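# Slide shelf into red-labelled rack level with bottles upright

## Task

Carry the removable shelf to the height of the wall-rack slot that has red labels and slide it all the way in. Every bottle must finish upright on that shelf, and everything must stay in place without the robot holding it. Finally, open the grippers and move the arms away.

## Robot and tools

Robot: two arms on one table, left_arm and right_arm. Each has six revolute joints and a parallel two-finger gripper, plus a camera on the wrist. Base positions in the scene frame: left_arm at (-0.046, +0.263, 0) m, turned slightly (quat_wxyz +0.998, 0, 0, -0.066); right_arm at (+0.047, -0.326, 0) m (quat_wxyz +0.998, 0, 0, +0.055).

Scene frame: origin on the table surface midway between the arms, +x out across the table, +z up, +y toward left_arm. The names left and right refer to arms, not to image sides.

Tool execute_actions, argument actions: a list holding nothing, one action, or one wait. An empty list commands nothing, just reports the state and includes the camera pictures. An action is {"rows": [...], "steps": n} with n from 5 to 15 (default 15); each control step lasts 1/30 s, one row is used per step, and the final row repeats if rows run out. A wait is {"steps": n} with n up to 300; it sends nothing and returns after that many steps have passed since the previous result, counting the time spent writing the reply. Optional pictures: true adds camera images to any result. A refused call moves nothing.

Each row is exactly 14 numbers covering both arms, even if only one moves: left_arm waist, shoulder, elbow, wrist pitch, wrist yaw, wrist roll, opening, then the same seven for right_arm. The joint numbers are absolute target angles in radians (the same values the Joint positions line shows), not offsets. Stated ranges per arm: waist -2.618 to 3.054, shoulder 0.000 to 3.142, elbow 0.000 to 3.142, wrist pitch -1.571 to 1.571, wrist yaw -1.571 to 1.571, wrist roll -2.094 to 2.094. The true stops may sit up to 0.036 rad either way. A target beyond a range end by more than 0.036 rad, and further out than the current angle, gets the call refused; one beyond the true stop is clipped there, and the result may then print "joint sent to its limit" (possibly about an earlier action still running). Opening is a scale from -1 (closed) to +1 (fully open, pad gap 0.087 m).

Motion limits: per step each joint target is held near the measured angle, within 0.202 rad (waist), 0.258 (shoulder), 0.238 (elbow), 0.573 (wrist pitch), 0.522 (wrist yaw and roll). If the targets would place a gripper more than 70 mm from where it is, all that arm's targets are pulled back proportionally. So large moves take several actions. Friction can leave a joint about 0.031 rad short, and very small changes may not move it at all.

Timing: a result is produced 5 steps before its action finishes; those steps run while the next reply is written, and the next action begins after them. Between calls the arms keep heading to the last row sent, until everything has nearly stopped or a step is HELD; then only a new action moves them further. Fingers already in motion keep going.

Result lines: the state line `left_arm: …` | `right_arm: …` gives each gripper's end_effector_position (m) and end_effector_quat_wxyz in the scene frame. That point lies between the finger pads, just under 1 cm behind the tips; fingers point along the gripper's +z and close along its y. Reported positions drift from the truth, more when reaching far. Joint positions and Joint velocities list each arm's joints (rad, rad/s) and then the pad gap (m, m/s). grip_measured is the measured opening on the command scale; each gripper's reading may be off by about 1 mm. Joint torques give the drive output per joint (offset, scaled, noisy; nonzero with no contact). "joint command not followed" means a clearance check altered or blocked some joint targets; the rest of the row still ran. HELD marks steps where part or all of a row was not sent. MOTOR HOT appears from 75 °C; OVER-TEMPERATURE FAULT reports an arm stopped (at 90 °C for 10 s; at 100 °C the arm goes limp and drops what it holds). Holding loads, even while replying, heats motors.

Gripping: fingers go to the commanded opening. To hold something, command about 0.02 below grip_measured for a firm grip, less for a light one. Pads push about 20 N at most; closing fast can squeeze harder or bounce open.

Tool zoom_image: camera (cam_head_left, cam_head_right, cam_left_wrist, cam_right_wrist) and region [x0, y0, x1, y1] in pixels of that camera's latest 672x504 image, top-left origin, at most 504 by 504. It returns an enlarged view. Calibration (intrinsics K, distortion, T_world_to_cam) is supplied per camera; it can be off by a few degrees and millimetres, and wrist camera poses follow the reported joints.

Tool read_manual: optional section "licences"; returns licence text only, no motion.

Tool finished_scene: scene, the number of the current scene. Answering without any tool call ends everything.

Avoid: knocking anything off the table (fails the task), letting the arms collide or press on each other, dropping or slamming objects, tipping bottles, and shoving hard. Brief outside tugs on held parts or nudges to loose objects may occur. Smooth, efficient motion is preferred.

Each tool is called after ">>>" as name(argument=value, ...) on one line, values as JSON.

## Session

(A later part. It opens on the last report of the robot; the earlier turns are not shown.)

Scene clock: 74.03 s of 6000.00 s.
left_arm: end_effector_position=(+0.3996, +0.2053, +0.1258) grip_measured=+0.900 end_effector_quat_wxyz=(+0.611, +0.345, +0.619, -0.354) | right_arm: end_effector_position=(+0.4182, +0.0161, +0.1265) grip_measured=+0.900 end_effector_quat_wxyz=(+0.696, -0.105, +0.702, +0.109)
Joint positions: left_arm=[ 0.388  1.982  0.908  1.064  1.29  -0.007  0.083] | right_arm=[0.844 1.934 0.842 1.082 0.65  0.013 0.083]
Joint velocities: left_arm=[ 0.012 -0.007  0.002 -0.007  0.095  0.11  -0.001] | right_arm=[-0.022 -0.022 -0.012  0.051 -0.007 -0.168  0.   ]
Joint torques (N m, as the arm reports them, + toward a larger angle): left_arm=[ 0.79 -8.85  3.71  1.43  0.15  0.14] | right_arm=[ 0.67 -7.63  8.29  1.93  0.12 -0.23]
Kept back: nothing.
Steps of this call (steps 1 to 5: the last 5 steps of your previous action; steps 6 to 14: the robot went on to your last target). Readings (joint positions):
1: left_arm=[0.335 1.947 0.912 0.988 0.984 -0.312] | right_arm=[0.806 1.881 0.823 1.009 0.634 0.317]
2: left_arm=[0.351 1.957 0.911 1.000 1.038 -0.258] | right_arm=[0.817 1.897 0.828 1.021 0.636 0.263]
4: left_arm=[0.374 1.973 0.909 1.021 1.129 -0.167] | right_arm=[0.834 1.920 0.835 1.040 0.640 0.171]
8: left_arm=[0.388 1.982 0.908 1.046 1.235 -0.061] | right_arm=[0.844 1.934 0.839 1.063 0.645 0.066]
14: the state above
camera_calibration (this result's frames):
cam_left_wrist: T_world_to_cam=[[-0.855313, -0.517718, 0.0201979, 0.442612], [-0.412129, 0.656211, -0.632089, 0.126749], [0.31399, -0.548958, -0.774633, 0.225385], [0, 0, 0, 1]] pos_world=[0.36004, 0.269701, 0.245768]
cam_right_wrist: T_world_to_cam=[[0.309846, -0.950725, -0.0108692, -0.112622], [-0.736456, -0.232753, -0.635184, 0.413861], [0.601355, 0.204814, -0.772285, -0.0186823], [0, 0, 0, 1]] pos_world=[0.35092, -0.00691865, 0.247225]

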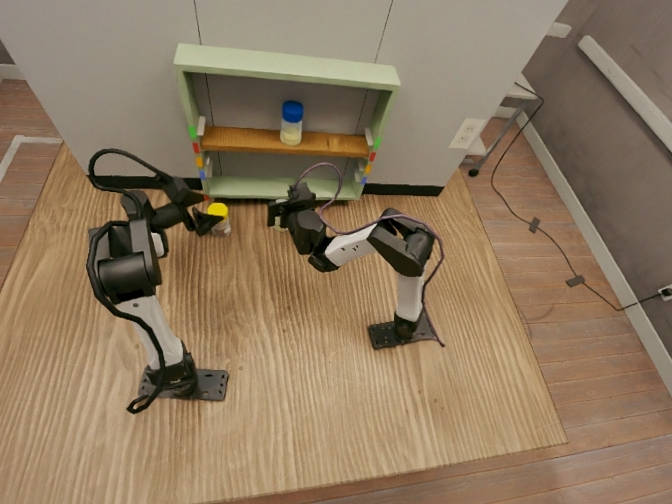

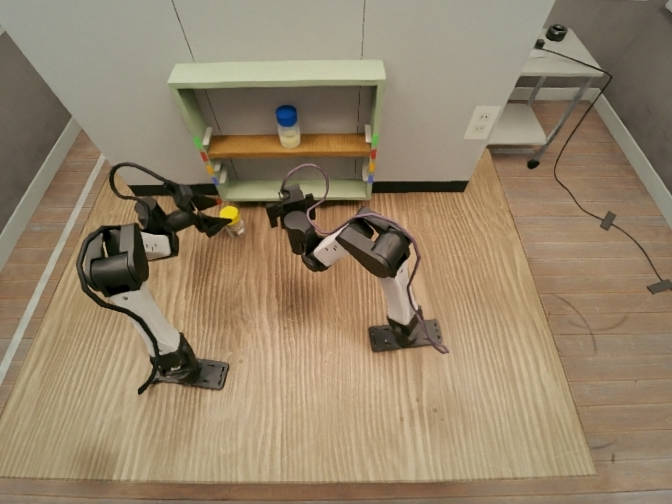

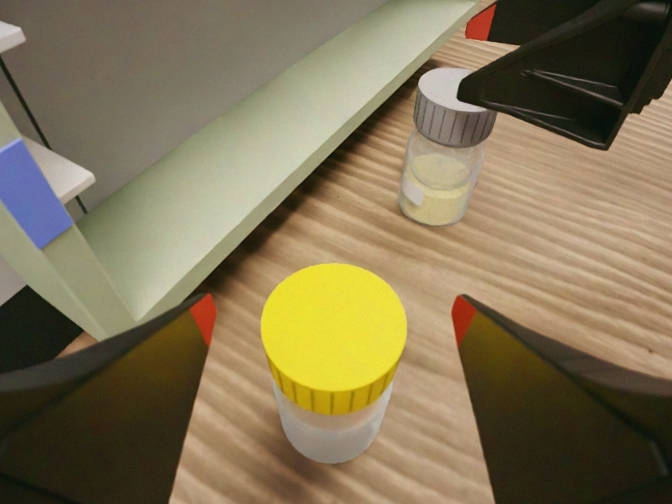

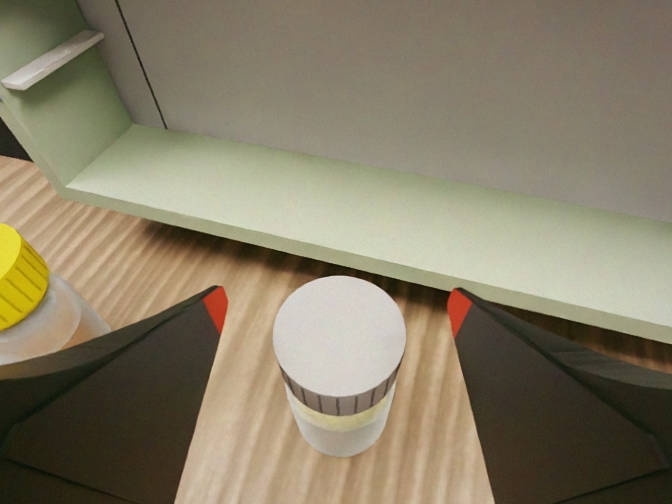

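>>> execute_actions(actions=[{"rows":[[0.388,1.996,0.9,1.11,1.316,0.015,0.9,0.848,1.947,0.867,1.13,0.66,-0.014,0.9],[0.385,2.004,0.9,1.135,1.316,0.015,0.9,0.845,1.956,0.868,1.16,0.66,-0.014,0.9],[0.382,2.017,0.9,1.16,1.316,0.015,0.9,0.842,1.971,0.869,1.188,0.66,-0.014,0.9],[0.379,2.034,0.9,1.183,1.316,0.015,0.9,0.84,1.990,0.870,1.214,0.66,-0.014,0.9],[0.377,2.054,0.9,1.205,1.316,0.015,0.9,0.84,2.012,0.871,1.239,0.66,-0.014,0.9],[0.375,2.075,0.9,1.226,1.316,0.015,0.9,0.84,2.036,0.872,1.263,0.66,-0.014,0.9],[0.373,2.096,0.9,1.247,1.316,0.015,0.9,0.84,2.060,0.873,1.287,0.66,-0.014,0.9],[0.372,2.117,0.9,1.268,1.316,0.015,0.9,0.84,2.084,0.873,1.311,0.66,-0.014,0.9],[0.371,2.138,0.9,1.289,1.316,0.015,0.9,0.84,2.108,0.873,1.335,0.66,-0.014,0.9],[0.370,2.159,0.9,1.310,1.316,0.015,0.9,0.84,2.132,0.873,1.359,0.66,-0.014,0.9],[0.370,2.180,0.9,1.331,1.316,0.015,0.9,0.84,2.156,0.873,1.383,0.66,-0.014,0.9],[0.370,2.201,0.9,1.352,1.316,0.015,0.9,0.84,2.180,0.873,1.407,0.66,-0.014,0.9],[0.370,2.222,0.9,1.371,1.316,0.015,0.9,0.84,2.204,0.873,1.428,0.66,-0.014,0.9],[0.370,2.243,0.9,1.387,1.316,0.015,0.9,0.84,2.228,0.873,1.445,0.66,-0.014,0.9],[0.370,2.263,0.9,1.398,1.316,0.015,0.9,0.84,2.251,0.873,1.457,0.66,-0.014,0.9]]}])

>>> execute_actions(actions=[{"rows":[[0.370,2.281,0.9,1.405,1.316,0.015,0.9,0.84,2.272,0.873,1.464,0.66,-0.014,0.9],[0.370,2.296,0.9,1.408,1.316,0.015,0.85,0.84,2.289,0.873,1.468,0.66,-0.014,0.85],[0.370,2.307,0.9,1.408,1.316,0.015,0.78,0.84,2.301,0.873,1.468,0.66,-0.014,0.78],[0.370,2.314,0.9,1.408,1.316,0.015,0.7,0.84,2.309,0.873,1.468,0.66,-0.014,0.7],[0.370,2.317,0.9,1.408,1.316,0.015,0.62,0.84,2.312,0.873,1.468,0.66,-0.014,0.62],[0.370,2.317,0.9,1.408,1.314,0.015,0.55,0.84,2.312,0.873,1.468,0.658,-0.014,0.55],[0.372,2.317,0.9,1.408,1.311,0.015,0.48,0.84,2.312,0.873,1.468,0.655,-0.014,0.48],[0.374,2.317,0.9,1.408,1.308,0.012,0.42,0.84,2.312,0.873,1.468,0.652,-0.012,0.42],[0.376,2.317,0.9,1.408,1.305,0.01,0.37,0.84,2.312,0.873,1.468,0.652,-0.01,0.36],[0.376,2.317,0.9,1.408,1.305,0.01,0.33,0.84,2.312,0.873,1.468,0.652,-0.01,0.32],[0.376,2.317,0.9,1.408,1.305,0.01,0.30,0.84,2.312,0.873,1.468,0.652,-0.01,0.29],[0.376,2.317,0.9,1.408,1.305,0.01,0.27,0.84,2.312,0.873,1.468,0.652,-0.01,0.26],[0.376,2.312,0.9,1.408,1.305,0.01,0.25,0.84,2.308,0.873,1.468,0.652,-0.01,0.24],[0.376,2.307,0.9,1.408,1.305,0.01,0.23,0.84,2.303,0.873,1.468,0.652,-0.01,0.22],[0.376,2.305,0.9,1.408,1.305,0.01,0.22,0.84,2.300,0.873,1.468,0.652,-0.01,0.21]]}])

>>> execute_actions(actions=[{"steps":8}], pictures=true)

Scene clock: 77.07 s of 6000.00 s.
left_arm: end_effector_position=(+0.4028, +0.2018, +0.0963) grip_measured=+0.900 end_effector_quat_wxyz=(+0.618, +0.367, +0.601, -0.348) | right_arm: end_effector_position=(+0.4243, +0.0233, +0.1034) grip_measured=+0.900 end_effector_quat_wxyz=(+0.710, -0.097, +0.688, +0.116)
Joint positions: left_arm=[0.38  2.103 0.908 1.221 1.309 0.011 0.083] | right_arm=[ 0.844  2.073  0.855  1.263  0.652 -0.005  0.083]
Joint velocities: left_arm=[-0.037  0.706 -0.012  0.535 -0.007 -0.081 -0.   ] | right_arm=[-0.012  0.759  0.002  0.667  0.037  0.007  0.   ]
Joint torques (N m, as the arm reports them, + toward a larger angle): left_arm=[ 0.06 -9.33  4.05  1.31  0.12  0.08] | right_arm=[-0.37 -7.93  7.27  1.85  0.12 -0.19]
Steps of this call (steps 1 to 30: the robot went on to your last target; steps 31 to 81: nothing new was sent; steps 82 to 91: the first 10 steps of this action). Readings (joint positions):
82: left_arm=[0.388 1.982 0.908 1.072 1.308 0.011] | right_arm=[0.844 1.934 0.842 1.091 0.652 -0.005]
83: left_arm=[0.388 1.983 0.908 1.080 1.308 0.011] | right_arm=[0.844 1.936 0.842 1.099 0.652 -0.005]
85: left_arm=[0.388 1.992 0.908 1.109 1.309 0.011] | right_arm=[0.844 1.947 0.842 1.134 0.652 -0.005]
89: left_arm=[0.384 2.056 0.908 1.185 1.309 0.011] | right_arm=[0.844 2.022 0.854 1.221 0.652 -0.005]
91: the state above

Scene clock: 77.57 s of 6000.00 s.
left_arm: end_effector_position=(+0.3993, +0.1996, +0.0318) grip_measured=+0.352 end_effector_quat_wxyz=(+0.605, +0.355, +0.614, -0.361) | right_arm: end_effector_position=(+0.4217, +0.0193, +0.0268) grip_measured=+0.343 end_effector_quat_wxyz=(+0.695, -0.113, +0.703, +0.100)
Joint positions: left_arm=[0.377 2.312 0.908 1.378 1.307 0.011 0.059] | right_arm=[ 0.844  2.309  0.855  1.435  0.653 -0.005  0.059]
Joint velocities: left_arm=[-0.002 -0.022  0.012  0.066  0.081 -0.051 -0.039] | right_arm=[ 0.022 -0.002 -0.012  0.139  0.022  0.007 -0.04 ]
Joint torques (N m, as the arm reports them, + toward a larger angle): left_arm=[  0.35 -10.34   3.04   1.46   0.04   0.04] | right_arm=[-0.22 -9.3   6.01  1.91  0.03 -0.15]
Steps of this call (steps 1 to 5: the last 5 steps of your previous action; steps 6 to 15: the first 10 steps of this action). Readings (joint positions):
6: left_arm=[0.377 2.238 0.908 1.325 1.310 0.011] | right_arm=[0.844 2.225 0.855 1.379 0.652 -0.005]
7: left_arm=[0.377 2.256 0.908 1.338 1.310 0.011] | right_arm=[0.844 2.246 0.855 1.393 0.652 -0.005]
9: left_arm=[0.377 2.287 0.908 1.356 1.310 0.011] | right_arm=[0.844 2.282 0.855 1.412 0.652 -0.005]
13: left_arm=[0.377 2.312 0.908 1.371 1.309 0.011] | right_arm=[0.844 2.309 0.855 1.426 0.652 -0.005]
15: the state above

Scene clock: 77.83 s of 6000.00 s.
left_arm: end_effector_position=(+0.3996, +0.1997, +0.0325) grip_measured=+0.268 end_effector_quat_wxyz=(+0.607, +0.356, +0.613, -0.360) | right_arm: end_effector_position=(+0.4218, +0.0195, +0.0281) grip_measured=+0.257 end_effector_quat_wxyz=(+0.696, -0.111, +0.702, +0.101)
Joint positions: left_arm=[0.377 2.312 0.908 1.384 1.306 0.011 0.055] | right_arm=[ 0.844  2.309  0.855  1.441  0.653 -0.005  0.055]
Joint velocities: left_arm=[ 0.012  0.007 -0.022  0.007 -0.037 -0.051 -0.   ] | right_arm=[ 0.012 -0.012  0.002  0.022 -0.022  0.007  0.   ]
Joint torques (N m, as the arm reports them, + toward a larger angle): left_arm=[  0.4  -11.31   2.97   1.52   0.05   0.03] | right_arm=[ -0.4  -10.14   5.9    2.06   0.01  -0.15]
Kept back: nothing.
Steps of this call (steps 1 to 5: the last 5 steps of your previous action; steps 6 to 8: the robot went on to your last target). Readings (joint positions):
1: left_arm=[0.377 2.312 0.908 1.381 1.307 0.011] | right_arm=[0.844 2.309 0.855 1.438 0.653 -0.005]
2: left_arm=[0.377 2.312 0.908 1.383 1.306 0.011] | right_arm=[0.844 2.309 0.855 1.440 0.653 -0.005]
4: left_arm=[0.377 2.312 0.908 1.384 1.306 0.011] | right_arm=[0.844 2.309 0.855 1.441 0.653 -0.005]
8: the state above
camera_calibration (this result's frames):
cam_left_wrist: T_world_to_cam=[[-0.869539, -0.49374, 0.0111062, 0.442818], [-0.389394, 0.671594, -0.630344, 0.059259], [0.303767, -0.552433, -0.776237, 0.154791], [0, 0, 0, 1]] pos_world=[0.361102, 0.26435, 0.15259]
cam_right_wrist: T_world_to_cam=[[0.307107, -0.951632, 0.00906601, -0.110997], [-0.73463, -0.243112, -0.633416, 0.354201], [0.604982, 0.187866, -0.773759, -0.0987494], [0, 0, 0, 1]] pos_world=[0.354036, -0.000965951, 0.148954]

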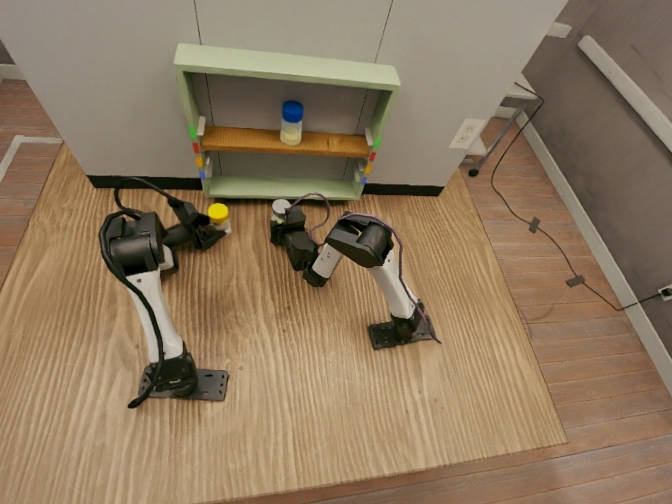

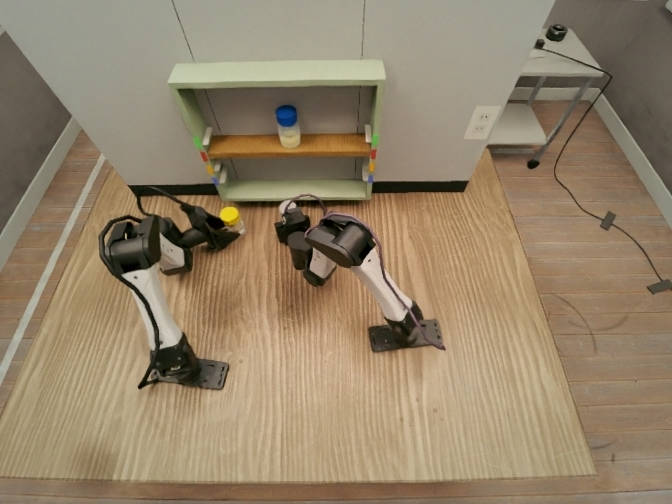

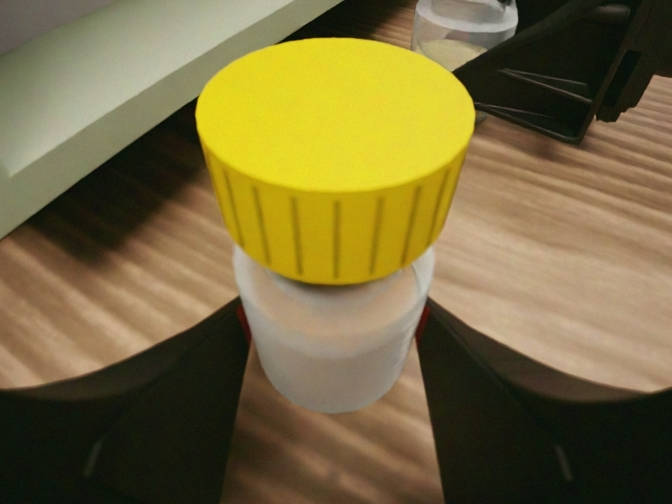

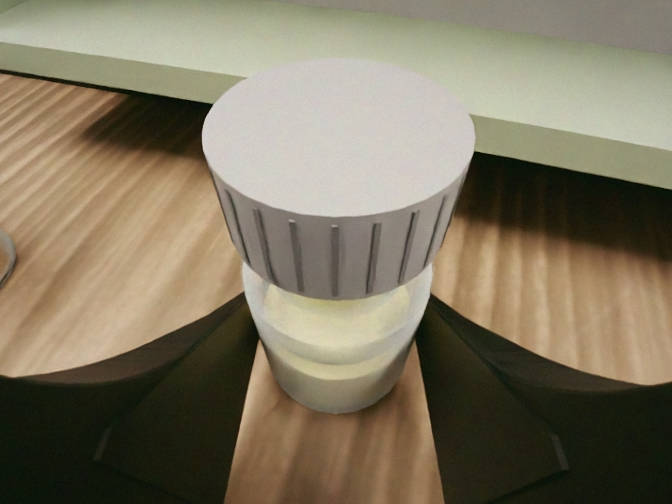

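>>> execute_actions(actions=[{"rows":[[0.375,2.285,0.902,1.408,1.300,0.01,0.22,0.839,2.285,0.874,1.468,0.653,-0.01,0.21],[0.374,2.265,0.904,1.39,1.290,0.01,0.22,0.838,2.265,0.875,1.45,0.655,-0.01,0.21],[0.372,2.242,0.906,1.355,1.275,0.01,0.22,0.837,2.243,0.876,1.41,0.657,-0.01,0.21],[0.371,2.217,0.908,1.31,1.260,0.01,0.22,0.835,2.218,0.877,1.36,0.658,-0.01,0.21],[0.369,2.19,0.91,1.265,1.24,0.01,0.22,0.834,2.19,0.878,1.315,0.66,-0.01,0.21],[0.362,2.16,0.913,1.225,1.213,0.008,0.22,0.832,2.158,0.879,1.275,0.663,-0.008,0.21],[0.354,2.13,0.916,1.19,1.186,0.006,0.22,0.830,2.126,0.881,1.236,0.666,-0.006,0.21],[0.347,2.10,0.919,1.157,1.159,0.004,0.22,0.829,2.094,0.882,1.201,0.669,-0.004,0.21],[0.339,2.07,0.922,1.126,1.132,0.002,0.22,0.827,2.062,0.884,1.168,0.672,-0.002,0.21],[0.332,2.04,0.925,1.095,1.105,0,0.22,0.825,2.03,0.885,1.135,0.675,0,0.21],[0.318,2.008,0.929,1.064,1.062,0,0.22,0.822,1.996,0.887,1.10,0.678,0,0.21],[0.304,1.976,0.933,1.033,1.019,0,0.22,0.819,1.962,0.889,1.066,0.681,0,0.21],[0.290,1.944,0.937,1.002,0.976,0,0.22,0.816,1.928,0.891,1.031,0.684,0,0.21],[0.276,1.912,0.941,0.971,0.933,0,0.22,0.813,1.894,0.893,0.997,0.687,0,0.21],[0.262,1.88,0.945,0.94,0.89,0,0.22,0.81,1.86,0.895,0.962,0.69,0,0.21]]}])

>>> execute_actions(actions=[{"rows":[[0.242,1.852,0.95,0.909,0.836,0,0.22,0.804,1.828,0.898,0.928,0.693,0,0.21],[0.222,1.824,0.955,0.878,0.782,0,0.22,0.798,1.796,0.901,0.893,0.696,0,0.21],[0.202,1.796,0.96,0.848,0.728,0,0.22,0.792,1.764,0.904,0.859,0.699,0,0.21],[0.182,1.768,0.965,0.817,0.674,0,0.22,0.786,1.732,0.907,0.824,0.702,0,0.21],[0.162,1.74,0.97,0.786,0.62,0,0.22,0.78,1.70,0.91,0.79,0.705,0,0.21],[0.14,1.716,0.978,0.759,0.563,0,0.22,0.773,1.672,0.916,0.76,0.708,0,0.21],[0.118,1.692,0.986,0.732,0.506,0,0.22,0.766,1.644,0.922,0.729,0.711,0,0.21],[0.096,1.668,0.994,0.706,0.449,0,0.22,0.759,1.616,0.928,0.699,0.714,0,0.21],[0.074,1.644,1.002,0.679,0.392,0,0.22,0.752,1.588,0.934,0.668,0.717,0,0.21],[0.052,1.622,1.011,0.652,0.335,0,0.22,0.745,1.56,0.94,0.638,0.72,0,0.21],[0.03,1.606,1.024,0.629,0.277,0,0.22,0.738,1.54,0.948,0.614,0.722,0,0.21],[0.008,1.593,1.038,0.605,0.219,0,0.22,0.731,1.52,0.956,0.589,0.724,0,0.21],[-0.014,1.581,1.052,0.582,0.161,0,0.22,0.724,1.50,0.964,0.565,0.726,0,0.21],[-0.036,1.57,1.066,0.558,0.103,0,0.22,0.717,1.48,0.972,0.54,0.728,0,0.21],[-0.058,1.56,1.08,0.535,0.045,0,0.22,0.71,1.462,0.98,0.516,0.73,0,0.21]]}])

>>> execute_actions(actions=[{"rows":[[-0.08,1.554,1.098,0.514,-0.007,0,0.22,0.702,1.448,0.992,0.498,0.732,0,0.21],[-0.102,1.548,1.116,0.494,-0.059,0,0.22,0.694,1.437,1.004,0.48,0.734,0,0.21],[-0.124,1.543,1.134,0.473,-0.111,0,0.22,0.686,1.427,1.016,0.463,0.736,0,0.21],[-0.146,1.539,1.152,0.453,-0.163,0,0.22,0.678,1.418,1.028,0.445,0.738,0,0.21],[-0.168,1.535,1.17,0.432,-0.215,0,0.22,0.67,1.41,1.04,0.427,0.74,0,0.21],[-0.186,1.534,1.188,0.418,-0.255,0,0.22,0.663,1.406,1.052,0.417,0.742,0,0.21],[-0.204,1.533,1.206,0.405,-0.292,0,0.22,0.656,1.403,1.064,0.407,0.743,0,0.21],[-0.222,1.532,1.224,0.391,-0.326,0,0.22,0.649,1.40,1.076,0.397,0.745,0,0.21],[-0.24,1.531,1.242,0.378,-0.357,0,0.22,0.642,1.397,1.088,0.387,0.746,0,0.21],[-0.258,1.53,1.26,0.364,-0.385,0,0.22,0.635,1.395,1.10,0.377,0.748,0,0.21],[-0.272,1.53,1.276,0.354,-0.408,0,0.22,0.629,1.395,1.111,0.37,0.748,0,0.21],[-0.283,1.53,1.29,0.347,-0.424,0,0.22,0.624,1.395,1.12,0.366,0.748,0,0.21],[-0.291,1.53,1.30,0.344,-0.432,0,0.22,0.62,1.395,1.127,0.364,0.748,0,0.21],[-0.296,1.53,1.307,0.344,-0.432,0,0.22,0.617,1.395,1.131,0.364,0.748,0,0.21],[-0.298,1.53,1.31,0.344,-0.432,0,0.22,0.616,1.395,1.133,0.364,0.748,0,0.21]]}])

>>> execute_actions(actions=[{"steps":13}], pictures=true)

Scene clock: 80.40 s of 6000.00 s.
left_arm: end_effector_position=(+0.4157, +0.2011, +0.0799) grip_measured=+0.268 end_effector_quat_wxyz=(+0.617, +0.325, +0.633, -0.336) | right_arm: end_effector_position=(+0.4239, +0.0198, +0.0746) grip_measured=+0.257 end_effector_quat_wxyz=(+0.690, -0.116, +0.708, +0.094)
Joint positions: left_arm=[0.357 2.133 0.908 1.188 1.199 0.01  0.055] | right_arm=[ 0.842  2.116  0.855  1.224  0.654 -0.005  0.055]
Joint velocities: left_arm=[-0.222 -0.989 -0.007 -0.842 -0.623 -0.037 -0.   ] | right_arm=[-0.056 -1.038  0.002 -0.813  0.051  0.022  0.   ]
Joint torques (N m, as the arm reports them, + toward a larger angle): left_arm=[ -0.46 -12.96   5.68   1.69   0.17   0.  ] | right_arm=[ -1.45 -10.68   7.98   2.22   0.23  -0.05]
Steps of this call (steps 1 to 15: the robot went on to your last target; steps 16 to 67: nothing new was sent; steps 68 to 77: the first 10 steps of this action). Readings (joint positions):
68: left_arm=[0.377 2.312 0.908 1.384 1.306 0.011] | right_arm=[0.844 2.309 0.855 1.441 0.653 -0.005]
69: left_arm=[0.377 2.310 0.908 1.383 1.305 0.011] | right_arm=[0.844 2.306 0.855 1.439 0.653 -0.005]
71: left_arm=[0.377 2.295 0.908 1.355 1.296 0.011] | right_arm=[0.844 2.287 0.855 1.406 0.653 -0.005]
75: left_arm=[0.370 2.200 0.908 1.244 1.241 0.011] | right_arm=[0.844 2.185 0.855 1.284 0.653 -0.005]
77: the state above

Scene clock: 80.90 s of 6000.00 s.
left_arm: end_effector_position=(+0.4465, +0.1498, +0.2145) grip_measured=+0.268 end_effector_quat_wxyz=(+0.676, +0.214, +0.673, -0.209) | right_arm: end_effector_position=(+0.4314, -0.0382, +0.2192) grip_measured=+0.257 end_effector_quat_wxyz=(+0.708, -0.063, +0.700, +0.067)
Joint positions: left_arm=[0.095 1.696 0.961 0.737 0.57  0.007 0.055] | right_arm=[ 0.768  1.629  0.897  0.746  0.695 -0.005  0.055]
Joint velocities: left_arm=[-0.647 -0.672  0.232 -0.872 -1.663  0.022  0.001] | right_arm=[-0.198 -0.818  0.159 -1.018  0.066 -0.037 -0.001]
Joint torques (N m, as the arm reports them, + toward a larger angle): left_arm=[  0.26 -11.15   9.3    2.11   0.14  -0.01] | right_arm=[-1.07 -8.49 10.48  2.11  0.16 -0.06]
Steps of this call (steps 1 to 5: the last 5 steps of your previous action; steps 6 to 15: the first 10 steps of this action). Readings (joint positions):
6: left_arm=[0.280 1.933 0.909 1.014 1.007 0.008] | right_arm=[0.823 1.905 0.856 1.042 0.668 -0.005]
7: left_arm=[0.263 1.904 0.912 0.982 0.967 0.008] | right_arm=[0.819 1.872 0.860 1.008 0.671 -0.005]
9: left_arm=[0.224 1.848 0.923 0.920 0.876 0.007] | right_arm=[0.809 1.809 0.868 0.941 0.676 -0.005]
13: left_arm=[0.139 1.743 0.946 0.796 0.677 0.007] | right_arm=[0.782 1.686 0.885 0.810 0.689 -0.005]
15: the state above

Scene clock: 81.40 s of 6000.00 s.
left_arm: end_effector_position=(+0.4498, +0.1188, +0.3042) grip_measured=+0.268 end_effector_quat_wxyz=(+0.710, +0.052, +0.701, -0.050) | right_arm: end_effector_position=(+0.4422, -0.1074, +0.3076) grip_measured=+0.257 end_effector_quat_wxyz=(+0.717, -0.005, +0.696, +0.020)
Joint positions: left_arm=[-0.222  1.569  1.191  0.39  -0.211  0.006  0.055] | right_arm=[ 0.657  1.419  1.046  0.413  0.732 -0.005  0.055]
Joint velocities: left_arm=[-0.476  0.002  0.501 -0.549 -1.15  -0.037 -0.   ] | right_arm=[-0.154 -0.066  0.339 -0.403  0.037  0.037  0.001]
Joint torques (N m, as the arm reports them, + toward a larger angle): left_arm=[  0.07 -11.1    9.83   2.27   0.04   0.03] | right_arm=[-1.02 -7.14 10.89  1.99  0.12 -0.03]
Steps of this call (steps 1 to 5: the last 5 steps of your previous action; steps 6 to 15: the first 10 steps of this action). Readings (joint positions):
6: left_arm=[-0.038 1.599 1.036 0.580 0.238 0.007] | right_arm=[0.725 1.495 0.942 0.582 0.712 -0.005]
7: left_arm=[-0.059 1.591 1.052 0.556 0.182 0.006] | right_arm=[0.718 1.479 0.952 0.558 0.715 -0.005]
9: left_arm=[-0.102 1.580 1.086 0.509 0.073 0.006] | right_arm=[0.702 1.454 0.974 0.514 0.719 -0.005]
13: left_arm=[-0.186 1.570 1.156 0.426 -0.127 0.006] | right_arm=[0.671 1.426 1.022 0.442 0.728 -0.005]
15: the state above

Scene clock: 81.83 s of 6000.00 s.
left_arm: end_effector_position=(+0.4418, +0.1174, +0.3313) grip_measured=+0.268 end_effector_quat_wxyz=(+0.716, +0.004, +0.698, -0.008) | right_arm: end_effector_position=(+0.4489, -0.1214, +0.3195) grip_measured=+0.257 end_effector_quat_wxyz=(+0.715, +0.006, +0.700, +0.004)
Joint positions: left_arm=[-0.296  1.559  1.275  0.31  -0.412  0.006  0.055] | right_arm=[ 0.625  1.415  1.1    0.344  0.739 -0.005  0.055]
Joint velocities: left_arm=[-0.022 -0.007  0.002 -0.081 -0.081 -0.095  0.001] | right_arm=[-0.032 -0.022  0.002 -0.081  0.022 -0.007 -0.   ]
Joint torques (N m, as the arm reports them, + toward a larger angle): left_arm=[  0.34 -10.15   9.63   2.14  -0.01  -0.02] | right_arm=[-0.72 -7.05 10.91  2.05  0.13 -0.06]
Kept back: nothing.
Steps of this call (steps 1 to 5: the last 5 steps of your previous action; steps 6 to 13: the robot went on to your last target). Readings (joint positions):
1: left_arm=[-0.239 1.569 1.208 0.374 -0.248 0.006] | right_arm=[0.650 1.418 1.058 0.400 0.733 -0.005]
2: left_arm=[-0.255 1.569 1.225 0.360 -0.280 0.006] | right_arm=[0.644 1.417 1.069 0.389 0.735 -0.005]
4: left_arm=[-0.280 1.567 1.252 0.339 -0.330 0.006] | right_arm=[0.633 1.416 1.087 0.373 0.737 -0.005]
8: left_arm=[-0.296 1.560 1.275 0.326 -0.382 0.006] | right_arm=[0.625 1.415 1.100 0.358 0.739 -0.005]
13: the state above
camera_calibration (this result's frames):
cam_left_wrist: T_world_to_cam=[[-0.00920164, -0.999926, 0.0079926, 0.11588], [-0.756961, 0.00174259, -0.653458, 0.568029], [0.653395, -0.012063, -0.756921, 0.104202], [0, 0, 0, 1]] pos_world=[0.362957, 0.116138, 0.44913]
cam_right_wrist: T_world_to_cam=[[0.00672425, -0.999819, -0.0177746, -0.118485], [-0.753377, 0.00662306, -0.657556, 0.57087], [0.657554, 0.0178125, -0.753196, 0.0860703], [0, 0, 0, 1]] pos_world=[0.374281, -0.123778, 0.438101]

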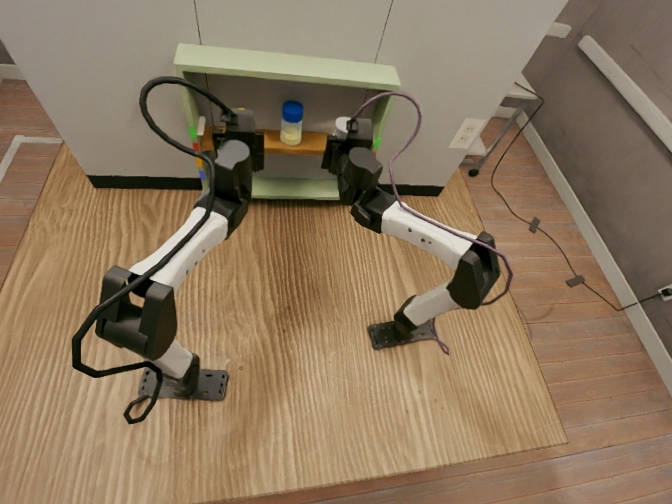

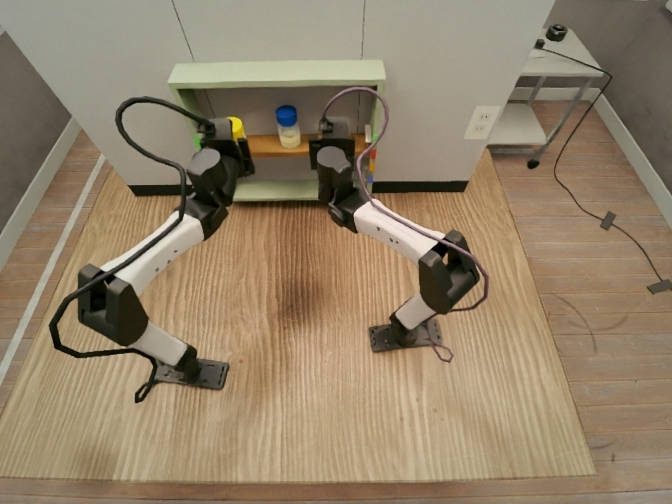

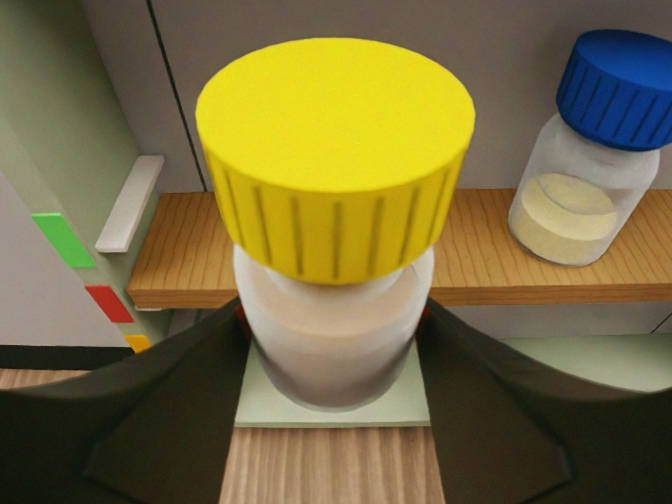

